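## Task

Place exactly one AA battery inside the bin labelled F, with every other object still on the table, nothing sticking out over any bin wall, all bins sitting flat on the table, and the result holding without the robot supporting it.

## Robot and tools

ROBOT. Two Kinova Gen3 arms with seven joints each, called left_arm and right_arm, each ending in a Robotiq 2F-85 parallel gripper. In the scene frame the origin sits on the table top midway between the arms, +x points out over the table, +z points up, and left_arm is on the +y side. The names left and right are just labels and do not tell you which side of a picture an arm is on. Base of left_arm: (+0.045, +0.319, 0) m, quat_wxyz (+0.995, 0, 0, -0.100). Base of right_arm: (+0.056, -0.345, 0) m, quat_wxyz (+1.000, 0, 0, +0.026).

execute_actions. Its actions list holds one item or is empty. An empty list, {"actions": []}, moves nothing and just reports the state. A motion item is {"rows": [[...]], "steps": N}, with N from 1 to 15 control steps of 1/30 s each (15 if omitted). Each row is used for one step, and the last row repeats if there are fewer rows than steps (at most 15 rows). A wait item is {"steps": N} with no rows, N up to 300. It sends nothing and returns once N steps have passed since the previous result. Optional "pictures": false leaves out the camera images. If a call is refused, nothing is sent.

ROW LAYOUT. Each row is one flat list of 20 numbers covering both arms, even if only one arm should move. Numbers 1 to 10 are left_arm: seven joint targets, then gripper position, force_limit, speed. Numbers 11 to 20 are the same for right_arm. Joint numbers are absolute target angles in radians, in the same order as the Joint positions line: waist (-6.283 to 6.283), shoulder (-2.250 to 2.250), upper arm roll (-6.283 to 6.283), elbow (-2.580 to 2.580), forearm roll (-6.283 to 6.283), wrist pitch (-2.100 to 2.100), wrist roll (-6.283 to 6.283). They are not offsets. To keep an arm still, repeat its current angles. A target more than 0.013 rad beyond a range end, and farther out than the present angle, gets the call refused. The true ends can differ from these by up to 0.013 rad, and a target past the true end is cut to it, which is reported as "joint sent to its limit".

MOTION LIMITS. Each step, a joint target may lead the measured angle by no more than 0.304 rad for the first four joints and 0.266 rad for the last three. Targets that would move the gripper more than 70 mm from where it now is get scaled back. Long moves therefore take several calls, and an arm can still be short of its target when a result arrives. The joints of an arm move together and arrive together. Between calls the arms keep heading for the last row sent until they settle or a step is HELD.

GRIPPER NUMBERS. These three numbers are absolute settings on a [-1, 1] scale. position: +1 is fully open (85 mm), about -0.8 brings the pads together, and -1 closes until something blocks the fingers. force_limit is pad force on a 40 mm object: about 20 N at -1, 128 N at 0, 235 N at +1. Thin or tiny objects get less force. speed is about 20 mm/s at -1, 85 at 0, 150 at +1, and a fast close adds a few newtons of grip. force_limit and speed only change when position changes by 0.01 or more. To ease a grip, open first. Sending 0 is a real command, so repeat the old three numbers to leave a gripper alone. To grasp, command -1, hold it, and check for object_status 2.

GRIPPER GEOMETRY. end_effector_position is the point between the closed pads. The fingers point along the gripper's +z and close along its y. Fingertips reach about 19 mm past that point when closed and 6 mm when open. Closing pushes the tips about 13 mm farther out, so leave that gap above the table.

RESULTS. The state line gives each gripper's end_effector_position (m) and end_effector_quat_wxyz in the scene frame. These can be slightly off, more so at long reach. Joint positions (rad) and Joint velocities (rad/s) have one block per arm. Joint torques are noisy, offset readings and change mainly with contact or load. object_status: 0 moving; 1 blocked while opening; 2 blocked while closing (gripping); 3 reached the command or pads met, though a small object may still be in hand. position_measured is in counts: 3 open, about 78 = 60 mm, 130 = 40 mm, 180 = 20 mm, 230 = pads together. "joint command not followed" means a clearance check changed some joint targets. HELD marks steps where your row was not sent. A MOTOR HOT line warns from 60 °C. At 75 °C an OVER-TEMPERATURE FAULT lets that arm sag. A TORQUE FAULT, from contact reaching a load limit (51.3 N m for the first four joints, 32.3 for the last three, held weight included), freezes that arm for 10 s.

CAMERAS. cam_high, cam_left_wrist and cam_right_wrist each give 672x504 images. zoom_image takes camera and region [x0, y0, x1, y1] in pixels from the top-left, at most 504 by 504, and shows an enlarged part of the latest image. read_manual returns only licence text. finished_scene takes scene (the current scene number), ends that scene for good and grades it, so call it only once the object rests in the bin by itself.

AVOID. Do not let objects fall off the table, drop or slam items, push hard, let the arms collide or press on each other, or tip a bin. Expect occasional brief tugs on held parts or nudges to loose items. Smooth, quick, low-effort motion is better.

Each tool is called after "Request:" by a JSON object that holds its "api" and its "payload".

## Session

Request:
{"api": "execute_actions", "payload": {"actions": []}}

Scene clock: 0.00 s of 4800.00 s.
left_arm: end_effector_position=(+0.2516, +0.5080, +0.3676) position_measured=3 object_status=3 end_effector_quat_wxyz=(-0.163, -0.117, +0.925, +0.324) | right_arm: end_effector_position=(+0.4489, -0.1642, +0.3025) position_measured=3 object_status=3 end_effector_quat_wxyz=(-0.297, +0.797, -0.326, -0.414)
Joint positions: left_arm=[-0.444  0.064  0.131  1.856 -0.652  1.612  1.816] | right_arm=[ 0.415  0.749 -0.569  1.39  -0.577  1.592  3.906]
Joint velocities: left_arm=[-0.     0.    -0.001  0.003  0.001 -0.    -0.   ] | right_arm=[ 0.    -0.     0.    -0.001 -0.     0.     0.   ]
Joint torques (N m, as the joint torque sensors report them, + toward a larger angle): no reading

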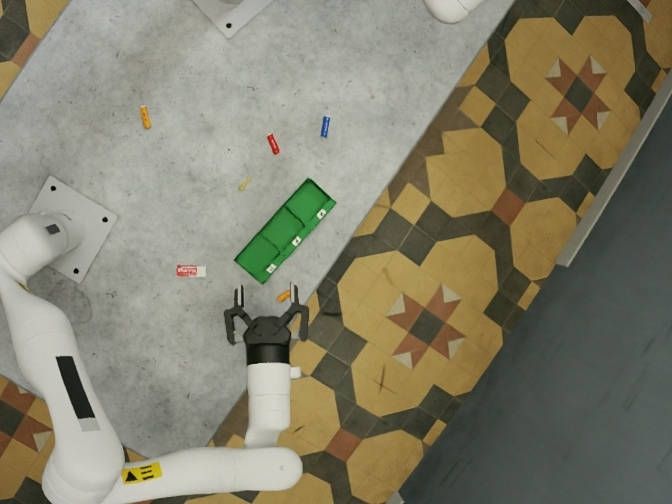

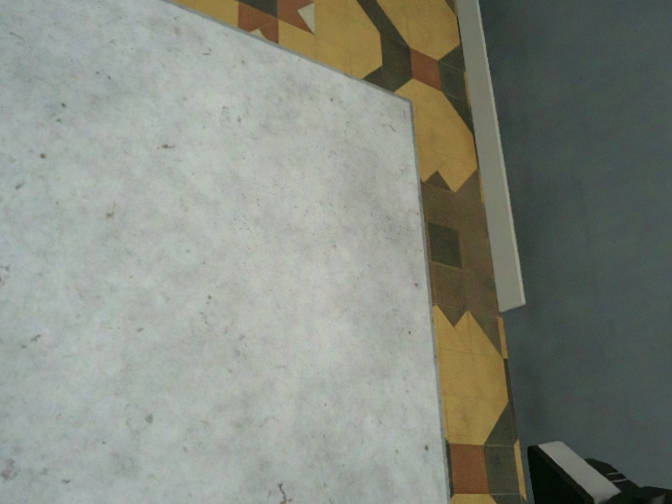

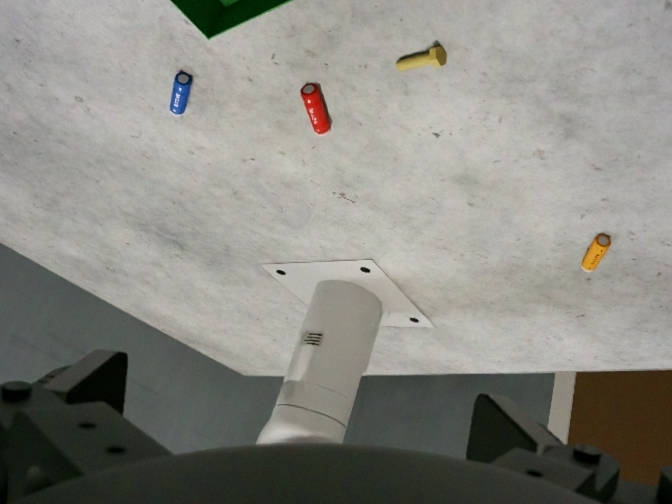

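Request:
{"api": "zoom_image", "payload": {"camera": "cam_high", "region": [120, 90, 360, 310]}}

Request:
{"api": "zoom_image", "payload": {"camera": "cam_right_wrist", "region": [150, 0, 650, 300]}}

Region (120, 90, 360, 310) of cam_high's 672x504 image, scaled by 2.100, with more detail than that image has; it fills the top 462 rows of this view, and the rest is white.

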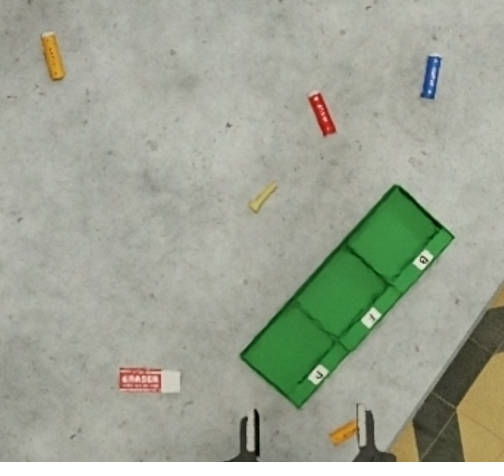

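Region (150, 0, 650, 300) of cam_right_wrist's 672x504 image, scaled by 1.008; it fills the top 302 rows of this view, and the rest is white.

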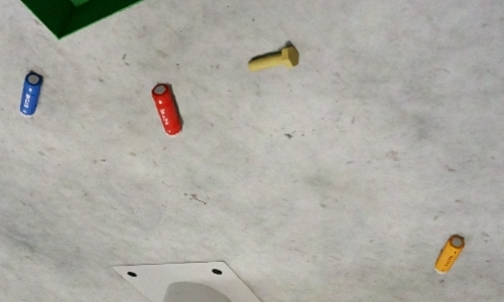

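Request:
{"api": "zoom_image", "payload": {"camera": "cam_high", "region": [230, 170, 350, 310]}}

Request:
{"api": "zoom_image", "payload": {"camera": "cam_high", "region": [250, 100, 350, 170]}}

Region (230, 170, 350, 310) of cam_high's 672x504 image, scaled by 3.600, with more detail than that image has; it fills the left 432 columns of this view, and the rest is white.

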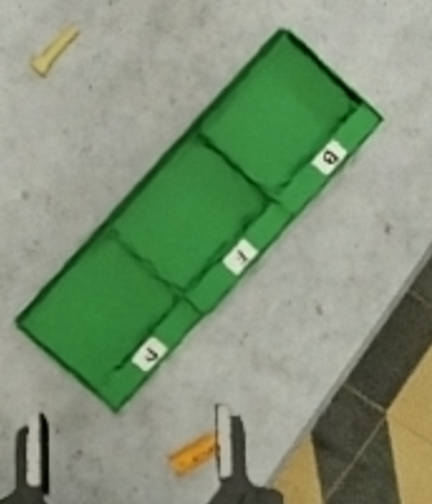

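Region (250, 100, 350, 170) of cam_high's 672x504 image, scaled by 5.040, with more detail than that image has; it fills the top 353 rows of this view, and the rest is white.

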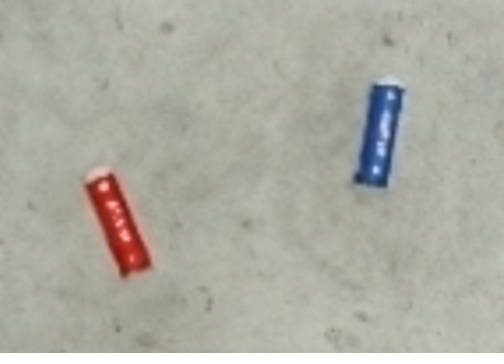

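Request:
{"api": "execute_actions", "payload": {"actions": [{"rows": [[-0.444,0.064,0.131,1.856,-0.652,1.612,1.816,1,0,0,-0.983,0.5325,0,1.486,0,1.123,3.12,0.2,-0.5,0]], "steps": 15}], "pictures": false}}

Request:
{"api": "execute_actions", "payload": {"actions": [{"steps": 45}]}}

Scene clock: 43.03 s of 4800.00 s.
left_arm: end_effector_position=(+0.2518, +0.5081, +0.3677) position_measured=3 object_status=3 end_effector_quat_wxyz=(-0.162, -0.117, +0.925, +0.324) | right_arm: end_effector_position=(+0.5063, -0.2107, +0.2010) position_measured=95 object_status=0 end_effector_quat_wxyz=(-0.054, +0.857, -0.498, -0.124)
Joint positions: left_arm=[-0.444  0.064  0.131  1.856 -0.652  1.612  1.816] | right_arm=[-0.045  0.56  -0.138  1.475 -0.185  1.226  3.514]
Joint velocities: left_arm=[ 0.    -0.001 -0.001 -0.001  0.001 -0.    -0.001] | right_arm=[-1.322 -0.167  0.965  0.075  1.126 -0.712 -1.174]
Joint torques (N m, as the joint torque sensors report them, + toward a larger angle): left_arm=[-0.42 -8.43 -0.23 -7.09 -2.06  1.07 -0.25] | right_arm=[ -1.26 -19.6   -2.78  -8.26  -1.11   0.84  -0.21]
Steps of this call (steps 1 to 90: nothing new was sent; then 39.53 s passed at rest; steps 91 to 105: all 15 steps of this action). Readings (joint positions | what the end effector reports):
91: left_arm=[-0.444 0.064 0.131 1.856 -0.652 1.612 1.816] | right_arm=[0.414 0.747 -0.568 1.391 -0.576 1.592 3.906] | left_arm position_measured=3 object_status=3 | right_arm position_measured=3 object_status=0
92: left_arm=[-0.444 0.064 0.131 1.856 -0.652 1.612 1.816] | right_arm=[0.407 0.743 -0.562 1.392 -0.572 1.587 3.902] | left_arm position_measured=3 object_status=3 | right_arm position_measured=4 object_status=0
94: left_arm=[-0.444 0.064 0.131 1.856 -0.652 1.612 1.816] | right_arm=[0.376 0.721 -0.536 1.401 -0.549 1.564 3.879] | left_arm position_measured=3 object_status=3 | right_arm position_measured=15 object_status=0
98: left_arm=[-0.444 0.064 0.131 1.856 -0.652 1.612 1.816] | right_arm=[0.248 0.640 -0.416 1.437 -0.443 1.458 3.772] | left_arm position_measured=3 object_status=3 | right_arm position_measured=43 object_status=0
105: the state above

Scene clock: 44.53 s of 4800.00 s.
left_arm: end_effector_position=(+0.2518, +0.5081, +0.3677) position_measured=3 object_status=3 end_effector_quat_wxyz=(-0.162, -0.117, +0.925, +0.324) | right_arm: end_effector_position=(+0.3313, +0.0696, +0.1999) position_measured=104 object_status=3 end_effector_quat_wxyz=(-0.000, +0.961, -0.275, +0.000)
Joint positions: left_arm=[-0.444  0.064  0.131  1.856 -0.652  1.612  1.816] | right_arm=[-0.983  0.533 -0.     1.486 -0.     1.123  3.12 ]
Joint velocities: left_arm=[-0.001  0.001  0.001 -0.001 -0.001 -0.     0.001] | right_arm=[-0.  0.  0.  0. -0. -0. -0.]
Joint torques (N m, as the joint torque sensors report them, + toward a larger angle): left_arm=[-0.28 -8.38 -0.18 -7.14 -2.03  1.02 -0.38] | right_arm=[  0.52 -18.94   0.08  -8.52   0.23   0.35  -0.43]
Steps of this call (steps 1 to 45: the robot went on to your last target). Readings (joint positions | what the end effector reports):
1: left_arm=[-0.444 0.064 0.131 1.856 -0.652 1.612 1.816] | right_arm=[-0.089 0.555 -0.109 1.477 -0.149 1.205 3.475] | left_arm position_measured=3 object_status=3 | right_arm position_measured=99 object_status=0
2: left_arm=[-0.444 0.064 0.131 1.856 -0.652 1.612 1.816] | right_arm=[-0.134 0.551 -0.084 1.479 -0.118 1.187 3.435] | left_arm position_measured=3 object_status=3 | right_arm position_measured=101 object_status=0
4: left_arm=[-0.444 0.064 0.131 1.856 -0.652 1.612 1.816] | right_arm=[-0.220 0.544 -0.050 1.482 -0.072 1.161 3.358] | left_arm position_measured=3 object_status=3 | right_arm position_measured=103 object_status=0
8: left_arm=[-0.444 0.064 0.131 1.856 -0.652 1.612 1.816] | right_arm=[-0.359 0.539 -0.021 1.484 -0.029 1.139 3.244] | left_arm position_measured=3 object_status=3 | right_arm position_measured=104 object_status=0
45: the state above

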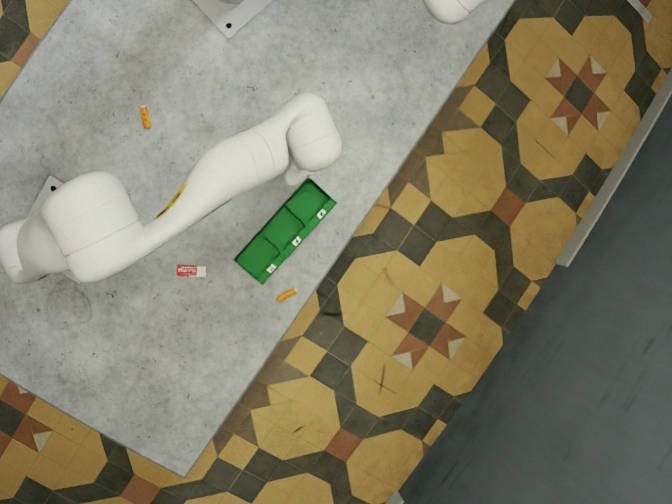

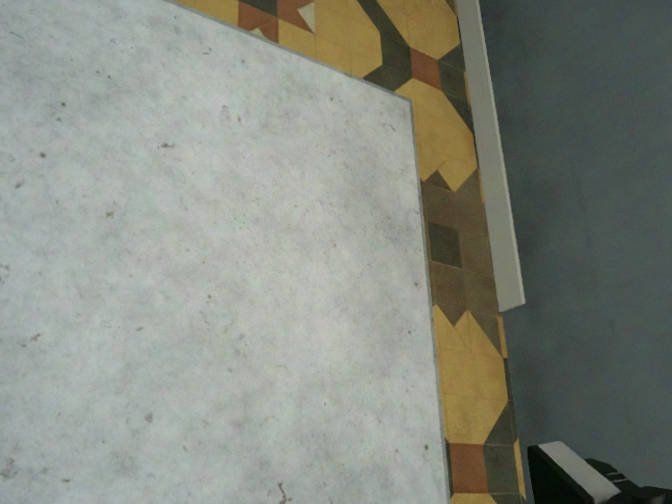

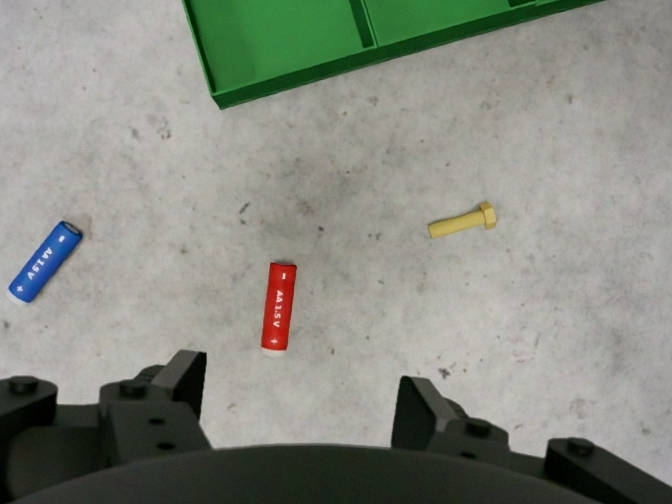

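Request:
{"api": "execute_actions", "payload": {"actions": [{"rows": [[-0.444,0.064,0.131,1.856,-0.652,1.612,1.816,1,0,0,-0.983,0.6947,0,1.637,0,0.810,3.12,0.2,-0.5,0]], "steps": 15}], "pictures": false}}

Request:
{"api": "execute_actions", "payload": {"actions": [{"steps": 15}]}}

Scene clock: 53.97 s of 4800.00 s.
left_arm: end_effector_position=(+0.2518, +0.5081, +0.3677) position_measured=3 object_status=3 end_effector_quat_wxyz=(-0.162, -0.117, +0.925, +0.324) | right_arm: end_effector_position=(+0.3314, +0.0701, +0.0812) position_measured=104 object_status=3 end_effector_quat_wxyz=(-0.001, +0.961, -0.275, +0.000)
Joint positions: left_arm=[-0.444  0.064  0.131  1.856 -0.652  1.612  1.816] | right_arm=[-0.983  0.692 -0.     1.637 -0.     0.81   3.12 ]
Joint velocities: left_arm=[-0.    -0.     0.    -0.    -0.002  0.    -0.001] | right_arm=[-0.     0.021 -0.001  0.006  0.    -0.013  0.001]
Joint torques (N m, as the joint torque sensors report them, + toward a larger angle): left_arm=[-0.31 -8.61 -0.05 -7.02 -2.14  1.03 -0.32] | right_arm=[  0.53 -19.89   0.12  -7.03   0.23   0.27  -0.46]
Steps of this call (steps 1 to 15: the robot went on to your last target; steps 16 to 90: nothing new was sent; then 5.93 s passed at rest; steps 91 to 105: all 15 steps of this action). Readings (joint positions | what the end effector reports):
91: left_arm=[-0.444 0.064 0.131 1.856 -0.652 1.612 1.816] | right_arm=[-0.983 0.534 0.000 1.487 0.000 1.122 3.120] | left_arm position_measured=3 object_status=3 | right_arm position_measured=104 object_status=3
92: left_arm=[-0.444 0.064 0.131 1.856 -0.652 1.612 1.816] | right_arm=[-0.983 0.540 0.000 1.491 0.000 1.113 3.120] | left_arm position_measured=3 object_status=3 | right_arm position_measured=104 object_status=3
94: left_arm=[-0.444 0.064 0.131 1.856 -0.652 1.612 1.816] | right_arm=[-0.983 0.568 0.000 1.516 0.000 1.069 3.120] | left_arm position_measured=3 object_status=3 | right_arm position_measured=104 object_status=3
98: left_arm=[-0.444 0.064 0.131 1.856 -0.652 1.612 1.816] | right_arm=[-0.983 0.647 -0.000 1.591 -0.000 0.914 3.120] | left_arm position_measured=3 object_status=3 | right_arm position_measured=104 object_status=3
105: the state above

Scene clock: 54.47 s of 4800.00 s.
left_arm: end_effector_position=(+0.2518, +0.5081, +0.3677) position_measured=3 object_status=3 end_effector_quat_wxyz=(-0.162, -0.117, +0.925, +0.324) | right_arm: end_effector_position=(+0.3312, +0.0696, +0.0800) position_measured=104 object_status=3 end_effector_quat_wxyz=(+0.000, +0.961, -0.275, -0.000)
Joint positions: left_arm=[-0.444  0.064  0.131  1.856 -0.652  1.612  1.816] | right_arm=[-0.983  0.695  0.     1.637  0.     0.81   3.12 ]
Joint velocities: left_arm=[ 0.     0.    -0.002 -0.001  0.     0.    -0.001] | right_arm=[ 0.001  0.     0.001  0.001  0.    -0.001  0.001]
Joint torques (N m, as the joint torque sensors report them, + toward a larger angle): left_arm=[-0.33 -8.42 -0.27 -7.08 -1.94  1.21 -0.36] | right_arm=[  0.41 -19.96   0.03  -6.88   0.21   0.28  -0.45]
Steps of this call (steps 1 to 15: the robot went on to your last target). Readings (joint positions | what the end effector reports):
1: left_arm=[-0.444 0.064 0.131 1.856 -0.652 1.612 1.816] | right_arm=[-0.983 0.693 -0.000 1.637 0.000 0.810 3.120] | left_arm position_measured=3 object_status=3 | right_arm position_measured=104 object_status=3
2: left_arm=[-0.444 0.064 0.131 1.856 -0.652 1.612 1.816] | right_arm=[-0.983 0.693 -0.000 1.637 0.000 0.810 3.120] | left_arm position_measured=3 object_status=3 | right_arm position_measured=104 object_status=3
4: left_arm=[-0.444 0.064 0.131 1.856 -0.652 1.612 1.816] | right_arm=[-0.983 0.694 0.000 1.637 0.000 0.810 3.120] | left_arm position_measured=3 object_status=3 | right_arm position_measured=104 object_status=3
8: left_arm=[-0.444 0.064 0.131 1.856 -0.652 1.612 1.816] | right_arm=[-0.983 0.695 -0.000 1.637 0.000 0.810 3.120] | left_arm position_measured=3 object_status=3 | right_arm position_measured=104 object_status=3
15: the state above
All arms were judged still, so your last target was given up. Only a new action makes them travel on or press farther. Fingers that are still opening or closing keep moving.

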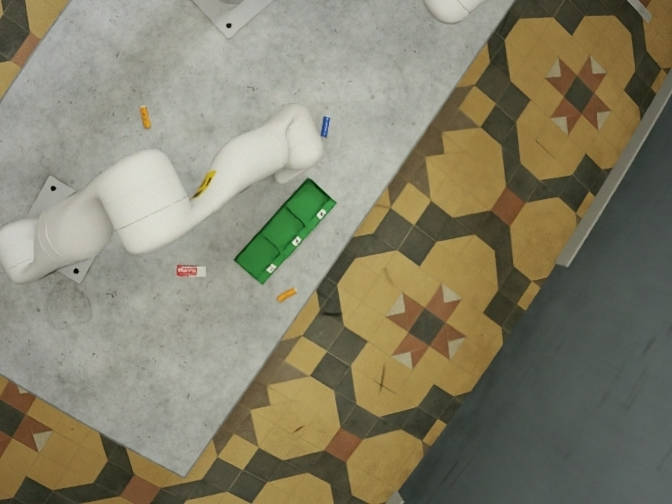

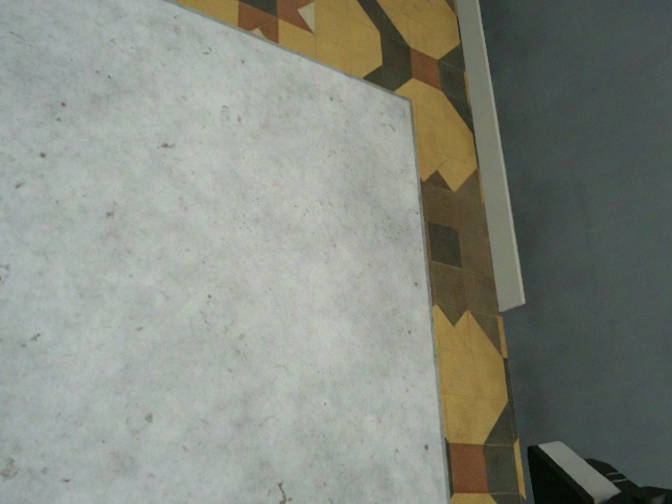

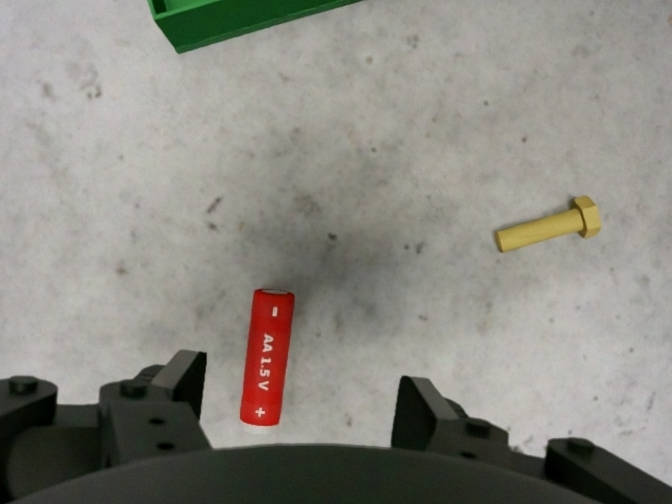

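Request:
{"api": "execute_actions", "payload": {"actions": [{"rows": [[-0.444,0.064,0.131,1.856,-0.652,1.612,1.816,1,0,0,-0.982,0.789,0,1.6257,0,0.7269,3.12,0.2,-0.5,0]], "steps": 15}]}}

Scene clock: 66.57 s of 4800.00 s.
left_arm: end_effector_position=(+0.2518, +0.5081, +0.3677) position_measured=3 object_status=3 end_effector_quat_wxyz=(-0.162, -0.117, +0.925, +0.324) | right_arm: end_effector_position=(+0.3371, +0.0786, +0.0355) position_measured=104 object_status=3 end_effector_quat_wxyz=(-0.000, +0.961, -0.276, +0.000)
Joint positions: left_arm=[-0.444  0.064  0.131  1.856 -0.652  1.612  1.816] | right_arm=[-0.982  0.788  0.     1.626  0.     0.727  3.12 ]
Joint velocities: left_arm=[-0.001  0.     0.    -0.001  0.001 -0.     0.   ] | right_arm=[ 0.001  0.009 -0.002 -0.    -0.     0.    -0.   ]
Joint torques (N m, as the joint torque sensors report them, + toward a larger angle): left_arm=[-0.23 -8.58 -0.19 -6.96 -2.    1.02 -0.32] | right_arm=[  0.46 -20.9    0.32  -6.44   0.17   0.33  -0.46]
Steps of this call (steps 1 to 90: nothing new was sent; then 8.60 s passed at rest; steps 91 to 105: all 15 steps of this action). Readings (joint positions | what the end effector reports):
91: left_arm=[-0.444 0.064 0.131 1.856 -0.652 1.612 1.816] | right_arm=[-0.983 0.696 0.000 1.637 -0.000 0.809 3.120] | left_arm position_measured=3 object_status=3 | right_arm position_measured=104 object_status=3
92: left_arm=[-0.444 0.064 0.131 1.856 -0.652 1.612 1.816] | right_arm=[-0.983 0.702 0.000 1.636 0.000 0.805 3.120] | left_arm position_measured=3 object_status=3 | right_arm position_measured=104 object_status=3
94: left_arm=[-0.444 0.064 0.131 1.856 -0.652 1.612 1.816] | right_arm=[-0.983 0.732 0.000 1.632 0.000 0.781 3.120] | left_arm position_measured=3 object_status=3 | right_arm position_measured=104 object_status=3
98: left_arm=[-0.444 0.064 0.131 1.856 -0.652 1.612 1.816] | right_arm=[-0.982 0.783 -0.000 1.627 -0.000 0.731 3.120] | left_arm position_measured=3 object_status=3 | right_arm position_measured=104 object_status=3
105: the state above

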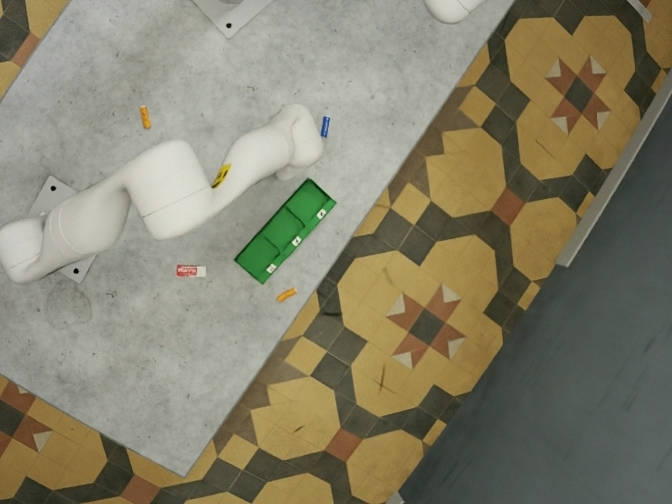

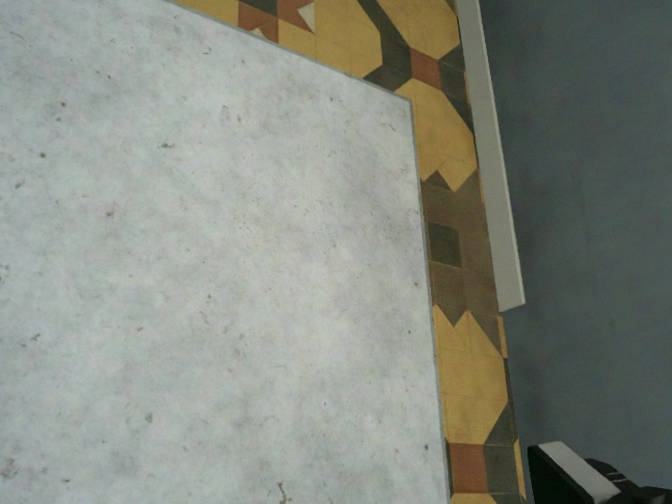

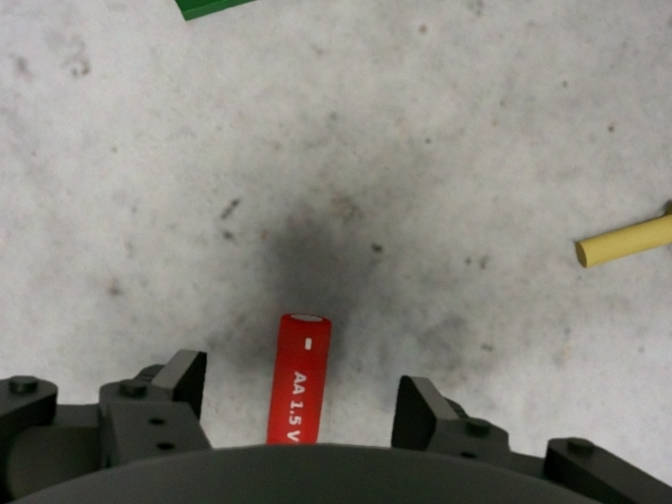

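Request:
{"api": "execute_actions", "payload": {"actions": [{"rows": [[-0.444,0.064,0.131,1.856,-0.652,1.612,1.816,1,0,0,-0.982,0.8159,0,1.6276,0,0.6981,3.12,0.2,-0.5,0]], "steps": 12}], "pictures": false}}

Request:
{"api": "execute_actions", "payload": {"actions": [{"rows": [[-0.444,0.064,0.131,1.856,-0.652,1.612,1.816,1,0,0,-0.982,0.8159,0,1.6276,0,0.6981,3.12,-1,-0.6,-0.2]], "steps": 15}], "pictures": false}}

Request:
{"api": "execute_actions", "payload": {"actions": [{"steps": 12}]}}

Scene clock: 74.87 s of 4800.00 s.
left_arm: end_effector_position=(+0.2518, +0.5081, +0.3677) position_measured=3 object_status=3 end_effector_quat_wxyz=(-0.162, -0.117, +0.925, +0.324) | right_arm: end_effector_position=(+0.3375, +0.0793, +0.0212) position_measured=104 object_status=3 end_effector_quat_wxyz=(-0.000, +0.961, -0.276, +0.000)
Joint positions: left_arm=[-0.444  0.064  0.131  1.856 -0.652  1.612  1.816] | right_arm=[-0.982  0.816  0.     1.628  0.     0.698  3.12 ]
Joint velocities: left_arm=[-0.001 -0.    -0.001  0.003  0.001  0.001 -0.   ] | right_arm=[ 0.     0.003 -0.001 -0.001  0.    -0.     0.   ]
Joint torques (N m, as the joint torque sensors report them, + toward a larger angle): left_arm=[-0.31 -8.61 -0.18 -7.23 -2.06  1.01 -0.36] | right_arm=[  0.42 -21.38   0.22  -6.24   0.29   0.42  -0.38]
Steps of this call (steps 1 to 15: the robot went on to your last target; steps 16 to 90: nothing new was sent; then 4.90 s passed at rest; steps 91 to 102: all 12 steps of this action). Readings (joint positions | what the end effector reports):
91: left_arm=[-0.444 0.064 0.131 1.856 -0.652 1.612 1.816] | right_arm=[-0.982 0.790 0.000 1.626 -0.000 0.726 3.120] | left_arm position_measured=3 object_status=3 | right_arm position_measured=104 object_status=3
92: left_arm=[-0.444 0.064 0.131 1.856 -0.652 1.612 1.816] | right_arm=[-0.982 0.797 0.000 1.625 0.000 0.720 3.120] | left_arm position_measured=3 object_status=3 | right_arm position_measured=104 object_status=3
94: left_arm=[-0.444 0.064 0.131 1.856 -0.652 1.612 1.816] | right_arm=[-0.982 0.811 0.000 1.627 0.000 0.705 3.120] | left_arm position_measured=3 object_status=3 | right_arm position_measured=104 object_status=3
98: left_arm=[-0.444 0.064 0.131 1.856 -0.652 1.612 1.816] | right_arm=[-0.982 0.815 -0.000 1.628 -0.000 0.698 3.120] | left_arm position_measured=3 object_status=3 | right_arm position_measured=104 object_status=3
102: the state above

Scene clock: 75.37 s of 4800.00 s.
left_arm: end_effector_position=(+0.2518, +0.5081, +0.3677) position_measured=3 object_status=3 end_effector_quat_wxyz=(-0.162, -0.117, +0.925, +0.324) | right_arm: end_effector_position=(+0.3375, +0.0793, +0.0210) position_measured=182 object_status=0 end_effector_quat_wxyz=(+0.000, +0.961, -0.276, -0.000)
Joint positions: left_arm=[-0.444  0.064  0.131  1.856 -0.652  1.612  1.816] | right_arm=[-0.982  0.816  0.     1.628  0.     0.698  3.12 ]
Joint velocities: left_arm=[ 0.     0.001  0.001 -0.001  0.001 -0.     0.001] | right_arm=[-0.001  0.     0.     0.    -0.     0.    -0.001]
Joint torques (N m, as the joint torque sensors report them, + toward a larger angle): left_arm=[-0.28 -8.65 -0.09 -7.06 -2.03  1.05 -0.27] | right_arm=[  0.48 -21.08   0.08  -6.13   0.17   0.28  -0.45]
Steps of this call (steps 1 to 15: all 15 steps of this action). Readings (joint positions | what the end effector reports):
1: left_arm=[-0.444 0.064 0.131 1.856 -0.652 1.612 1.816] | right_arm=[-0.982 0.816 0.000 1.628 0.000 0.698 3.120] | left_arm position_measured=3 object_status=3 | right_arm position_measured=104 object_status=0
2: left_arm=[-0.444 0.064 0.131 1.856 -0.652 1.612 1.816] | right_arm=[-0.982 0.816 0.000 1.628 -0.000 0.698 3.120] | left_arm position_measured=3 object_status=3 | right_arm position_measured=105 object_status=0
4: left_arm=[-0.444 0.064 0.131 1.856 -0.652 1.612 1.816] | right_arm=[-0.982 0.816 -0.000 1.628 -0.000 0.698 3.120] | left_arm position_measured=3 object_status=3 | right_arm position_measured=114 object_status=0
8: left_arm=[-0.444 0.064 0.131 1.856 -0.652 1.612 1.816] | right_arm=[-0.982 0.816 -0.000 1.628 0.000 0.698 3.120] | left_arm position_measured=3 object_status=3 | right_arm position_measured=138 object_status=0
15: the state above

Scene clock: 75.77 s of 4800.00 s.
left_arm: end_effector_position=(+0.2518, +0.5081, +0.3677) position_measured=3 object_status=3 end_effector_quat_wxyz=(-0.162, -0.117, +0.925, +0.324) | right_arm: end_effector_position=(+0.3375, +0.0793, +0.0211) position_measured=198 object_status=2 end_effector_quat_wxyz=(-0.000, +0.961, -0.276, +0.000)
Joint positions: left_arm=[-0.444  0.064  0.131  1.856 -0.652  1.612  1.816] | right_arm=[-0.982  0.816  0.     1.628 -0.     0.698  3.12 ]
Joint velocities: left_arm=[ 0.001  0.    -0.002  0.    -0.001 -0.     0.001] | right_arm=[-0.002  0.     0.001 -0.001 -0.    -0.001 -0.002]
Joint torques (N m, as the joint torque sensors report them, + toward a larger angle): left_arm=[-0.28 -8.66 -0.03 -7.01 -1.96  1.1  -0.39] | right_arm=[  0.41 -20.95   0.24  -6.14   0.21   0.24  -0.38]
Steps of this call (steps 1 to 12: the robot went on to your last target). Readings (joint positions | what the end effector reports):
1: left_arm=[-0.444 0.064 0.131 1.856 -0.652 1.612 1.816] | right_arm=[-0.982 0.816 -0.000 1.628 -0.000 0.698 3.120] | left_arm position_measured=3 object_status=3 | right_arm position_measured=189 object_status=0
2: left_arm=[-0.444 0.064 0.131 1.856 -0.652 1.612 1.816] | right_arm=[-0.982 0.816 0.000 1.628 -0.000 0.698 3.120] | left_arm position_measured=3 object_status=3 | right_arm position_measured=195 object_status=0
4: left_arm=[-0.444 0.064 0.131 1.856 -0.652 1.612 1.816] | right_arm=[-0.982 0.816 0.000 1.628 -0.000 0.698 3.120] | left_arm position_measured=3 object_status=3 | right_arm position_measured=198 object_status=0
8: left_arm=[-0.444 0.064 0.131 1.856 -0.652 1.612 1.816] | right_arm=[-0.982 0.816 0.000 1.628 -0.000 0.698 3.120] | left_arm position_measured=3 object_status=3 | right_arm position_measured=198 object_status=2
12: the state above

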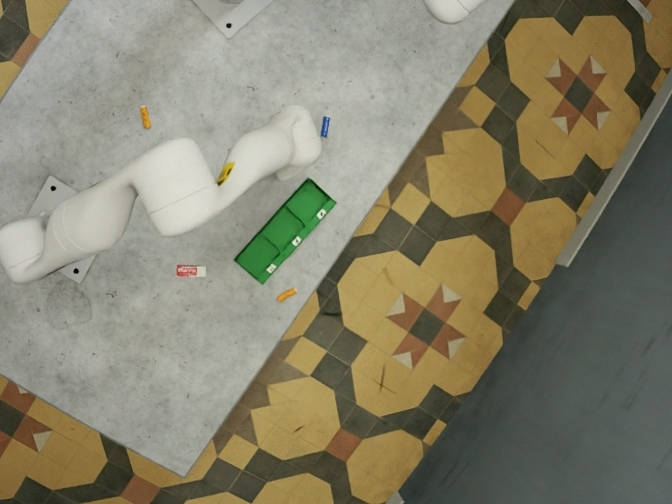

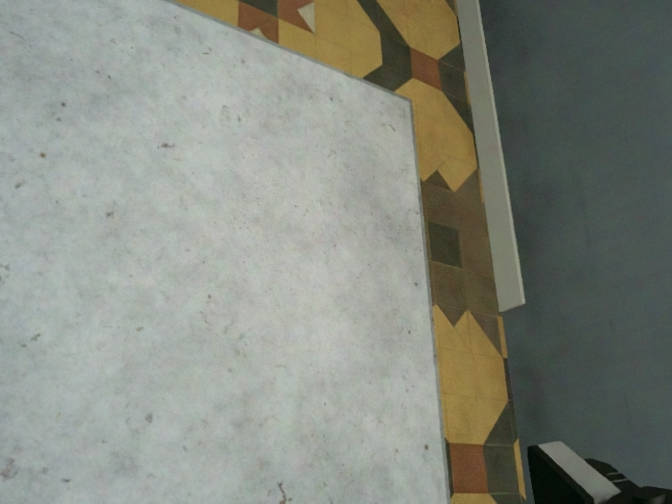

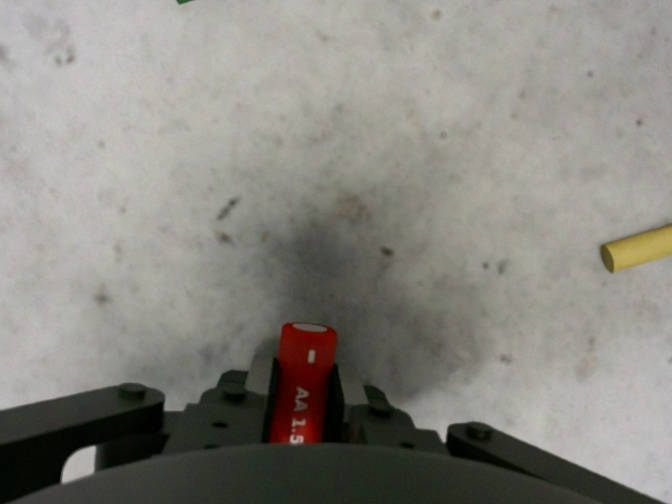

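Request:
{"api": "execute_actions", "payload": {"actions": [{"rows": [[-0.444,0.064,0.131,1.856,-0.652,1.612,1.816,1,0,0,-0.982,0.6509,0,1.644,0,0.8467,3.12,-1,-0.6,-0.2]], "steps": 8}], "pictures": false}}

Request:
{"api": "execute_actions", "payload": {"actions": [{"rows": [[-0.444,0.064,0.131,1.856,-0.652,1.612,1.816,1,0,0,-0.603,0.6509,0,1.644,0,0.8467,3.883,-1,-0.6,-0.2]], "steps": 15}], "pictures": false}}

Request:
{"api": "execute_actions", "payload": {"actions": [{"steps": 18}]}}

Scene clock: 92.40 s of 4800.00 s.
left_arm: end_effector_position=(+0.2518, +0.5081, +0.3677) position_measured=3 object_status=3 end_effector_quat_wxyz=(-0.162, -0.117, +0.925, +0.324) | right_arm: end_effector_position=(+0.3313, +0.0688, +0.0841) position_measured=198 object_status=2 end_effector_quat_wxyz=(-0.001, +0.961, -0.276, +0.000)
Joint positions: left_arm=[-0.444  0.064  0.131  1.856 -0.652  1.612  1.816] | right_arm=[-0.982  0.685  0.     1.64   0.     0.814  3.12 ]
Joint velocities: left_arm=[ 0.001 -0.     0.002 -0.    -0.001  0.    -0.   ] | right_arm=[ 0.002 -0.499  0.001  0.042  0.001  0.521 -0.002]
Joint torques (N m, as the joint torque sensors report them, + toward a larger angle): left_arm=[-0.19 -8.45 -0.07 -6.96 -2.13  1.   -0.3 ] | right_arm=[  0.48 -14.85   0.09  -5.94   0.26   0.26  -0.41]
Steps of this call (steps 1 to 15: the robot went on to your last target; steps 16 to 90: nothing new was sent; then 13.37 s passed at rest; steps 91 to 98: all 8 steps of this action). Readings (joint positions | what the end effector reports):
91: left_arm=[-0.444 0.064 0.131 1.856 -0.652 1.612 1.816] | right_arm=[-0.982 0.814 -0.000 1.628 -0.000 0.699 3.120] | left_arm position_measured=3 object_status=3 | right_arm position_measured=198 object_status=2
92: left_arm=[-0.444 0.064 0.131 1.856 -0.652 1.612 1.816] | right_arm=[-0.982 0.808 -0.000 1.629 -0.000 0.703 3.120] | left_arm position_measured=3 object_status=3 | right_arm position_measured=198 object_status=2
94: left_arm=[-0.444 0.064 0.131 1.856 -0.652 1.612 1.816] | right_arm=[-0.982 0.779 -0.000 1.632 -0.000 0.727 3.120] | left_arm position_measured=3 object_status=3 | right_arm position_measured=198 object_status=2
98: the state above

Scene clock: 92.90 s of 4800.00 s.
left_arm: end_effector_position=(+0.2518, +0.5081, +0.3677) position_measured=3 object_status=3 end_effector_quat_wxyz=(-0.162, -0.117, +0.925, +0.324) | right_arm: end_effector_position=(+0.4406, -0.0386, +0.0992) position_measured=198 object_status=2 end_effector_quat_wxyz=(+0.000, +0.969, -0.248, +0.001)
Joint positions: left_arm=[-0.444  0.064  0.131  1.856 -0.652  1.612  1.816] | right_arm=[-0.673  0.653  0.002  1.643  0.001  0.845  3.488]
Joint velocities: left_arm=[-0.001  0.001  0.001  0.001  0.001  0.001  0.   ] | right_arm=[ 0.457 -0.013  0.007  0.005  0.     0.015  1.216]
Joint torques (N m, as the joint torque sensors report them, + toward a larger angle): left_arm=[-0.24 -8.51 -0.29 -7.06 -2.16  1.02 -0.32] | right_arm=[ -2.24 -19.89  -1.37  -7.31  -0.08   0.15  -0.48]
Steps of this call (steps 1 to 15: all 15 steps of this action). Readings (joint positions | what the end effector reports):
1: left_arm=[-0.444 0.064 0.131 1.856 -0.652 1.612 1.816] | right_arm=[-0.981 0.671 -0.000 1.641 -0.000 0.829 3.121] | left_arm position_measured=3 object_status=3 | right_arm position_measured=198 object_status=2
2: left_arm=[-0.444 0.064 0.131 1.856 -0.652 1.612 1.816] | right_arm=[-0.975 0.662 -0.001 1.641 -0.001 0.836 3.125] | left_arm position_measured=3 object_status=3 | right_arm position_measured=198 object_status=2
4: left_arm=[-0.444 0.064 0.131 1.856 -0.652 1.612 1.816] | right_arm=[-0.947 0.658 -0.003 1.641 -0.001 0.838 3.149] | left_arm position_measured=3 object_status=3 | right_arm position_measured=198 object_status=2
8: left_arm=[-0.444 0.064 0.131 1.856 -0.652 1.612 1.816] | right_arm=[-0.842 0.656 -0.001 1.642 -0.000 0.840 3.240] | left_arm position_measured=3 object_status=3 | right_arm position_measured=198 object_status=2
15: the state above

Scene clock: 93.50 s of 4800.00 s.
left_arm: end_effector_position=(+0.2518, +0.5081, +0.3677) position_measured=3 object_status=3 end_effector_quat_wxyz=(-0.162, -0.117, +0.925, +0.324) | right_arm: end_effector_position=(+0.4600, -0.0659, +0.1000) position_measured=198 object_status=2 end_effector_quat_wxyz=(+0.000, +0.996, -0.087, +0.000)
Joint positions: left_arm=[-0.444  0.064  0.131  1.856 -0.652  1.612  1.816] | right_arm=[-0.603  0.651  0.     1.644  0.     0.847  3.883]
Joint velocities: left_arm=[ 0.001 -0.    -0.001  0.002  0.    -0.     0.   ] | right_arm=[ 0.002 -0.    -0.001  0.002 -0.     0.    -0.001]
Joint torques (N m, as the joint torque sensors report them, + toward a larger angle): left_arm=[-0.38 -8.5  -0.1  -7.13 -2.17  0.91 -0.42] | right_arm=[  0.19 -19.68   0.15  -7.25   0.23   0.26  -0.42]
Steps of this call (steps 1 to 18: the robot went on to your last target). Readings (joint positions | what the end effector reports):
1: left_arm=[-0.444 0.064 0.131 1.856 -0.652 1.612 1.816] | right_arm=[-0.660 0.652 0.002 1.643 0.001 0.845 3.528] | left_arm position_measured=3 object_status=3 | right_arm position_measured=198 object_status=2
2: left_arm=[-0.444 0.064 0.131 1.856 -0.652 1.612 1.816] | right_arm=[-0.648 0.652 0.001 1.644 0.001 0.846 3.569] | left_arm position_measured=3 object_status=3 | right_arm position_measured=198 object_status=2
4: left_arm=[-0.444 0.064 0.131 1.856 -0.652 1.612 1.816] | right_arm=[-0.632 0.652 0.001 1.644 0.000 0.846 3.650] | left_arm position_measured=3 object_status=3 | right_arm position_measured=198 object_status=2
8: left_arm=[-0.444 0.064 0.131 1.856 -0.652 1.612 1.816] | right_arm=[-0.611 0.651 0.000 1.644 0.000 0.847 3.812] | left_arm position_measured=3 object_status=3 | right_arm position_measured=198 object_status=2
18: the state above

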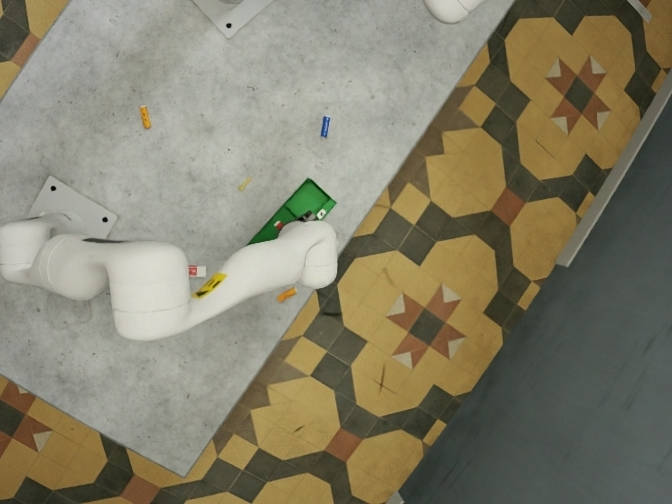

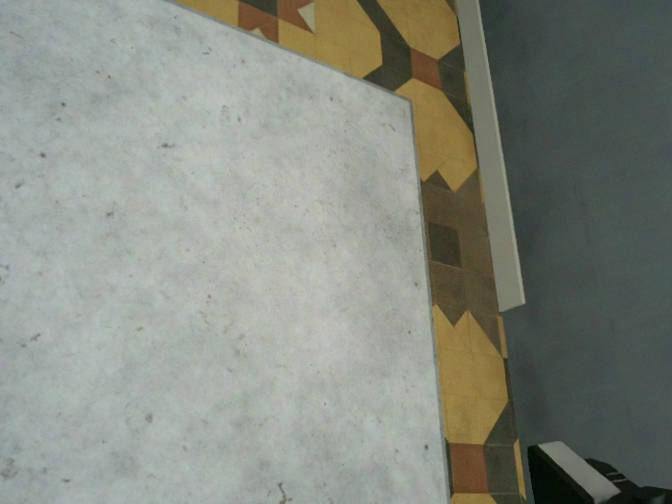

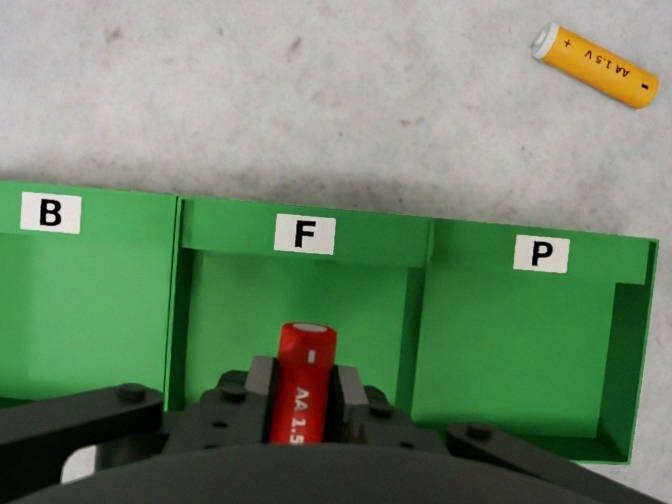

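Request:
{"api": "execute_actions", "payload": {"actions": [{"rows": [[-0.444,0.064,0.131,1.856,-0.652,1.612,1.816,1,0,0,-0.5897,0.7196,0,1.6487,0,0.7733,3.896,-1,-0.6,-0.2]], "steps": 15}]}}

Scene clock: 113.40 s of 4800.00 s.
left_arm: end_effector_position=(+0.2518, +0.5081, +0.3677) position_measured=3 object_status=3 end_effector_quat_wxyz=(-0.162, -0.117, +0.925, +0.324) | right_arm: end_effector_position=(+0.4690, -0.0674, +0.0652) position_measured=198 object_status=2 end_effector_quat_wxyz=(-0.000, +0.996, -0.087, +0.000)
Joint positions: left_arm=[-0.444  0.064  0.131  1.856 -0.652  1.612  1.816] | right_arm=[-0.59   0.719  0.     1.649  0.     0.773  3.896]
Joint velocities: left_arm=[-0.001  0.     0.001  0.001  0.    -0.001 -0.001] | right_arm=[ 0.001  0.005 -0.002 -0.001  0.     0.001 -0.001]
Joint torques (N m, as the joint torque sensors report them, + toward a larger angle): left_arm=[-0.25 -8.54 -0.23 -6.8  -2.04  1.04 -0.3 ] | right_arm=[  0.29 -20.31   0.09  -6.79   0.18   0.28  -0.45]
Steps of this call (steps 1 to 15: the robot went on to your last target; steps 16 to 90: nothing new was sent; then 16.40 s passed at rest; steps 91 to 105: all 15 steps of this action). Readings (joint positions | what the end effector reports):
91: left_arm=[-0.444 0.064 0.131 1.856 -0.652 1.612 1.816] | right_arm=[-0.603 0.652 -0.000 1.644 -0.000 0.846 3.883] | left_arm position_measured=3 object_status=3 | right_arm position_measured=198 object_status=2
92: left_arm=[-0.444 0.064 0.131 1.856 -0.652 1.612 1.816] | right_arm=[-0.601 0.659 -0.000 1.644 -0.000 0.840 3.884] | left_arm position_measured=3 object_status=3 | right_arm position_measured=198 object_status=2
94: left_arm=[-0.444 0.064 0.131 1.856 -0.652 1.612 1.816] | right_arm=[-0.596 0.687 -0.000 1.645 -0.000 0.812 3.889] | left_arm position_measured=3 object_status=3 | right_arm position_measured=198 object_status=2
98: left_arm=[-0.444 0.064 0.131 1.856 -0.652 1.612 1.816] | right_arm=[-0.590 0.716 0.000 1.649 0.000 0.775 3.896] | left_arm position_measured=3 object_status=3 | right_arm position_measured=198 object_status=2
105: the state above

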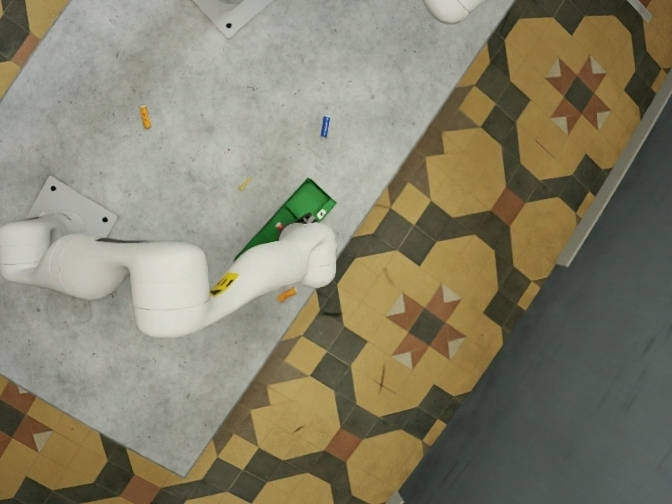

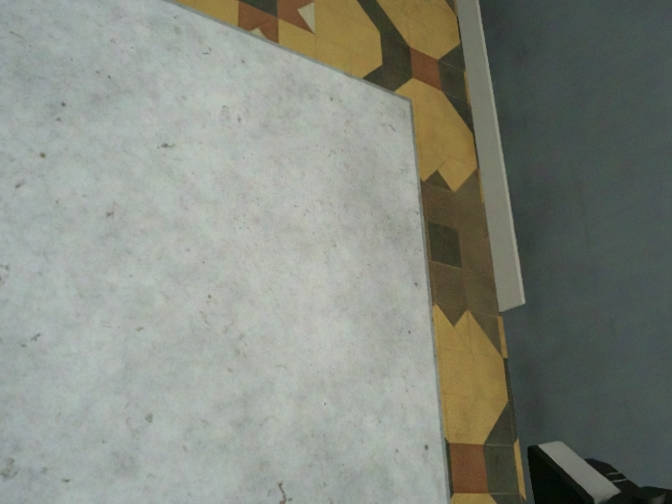

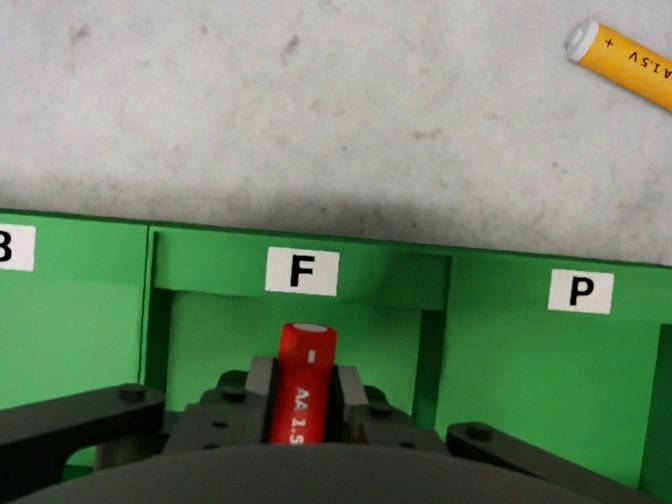

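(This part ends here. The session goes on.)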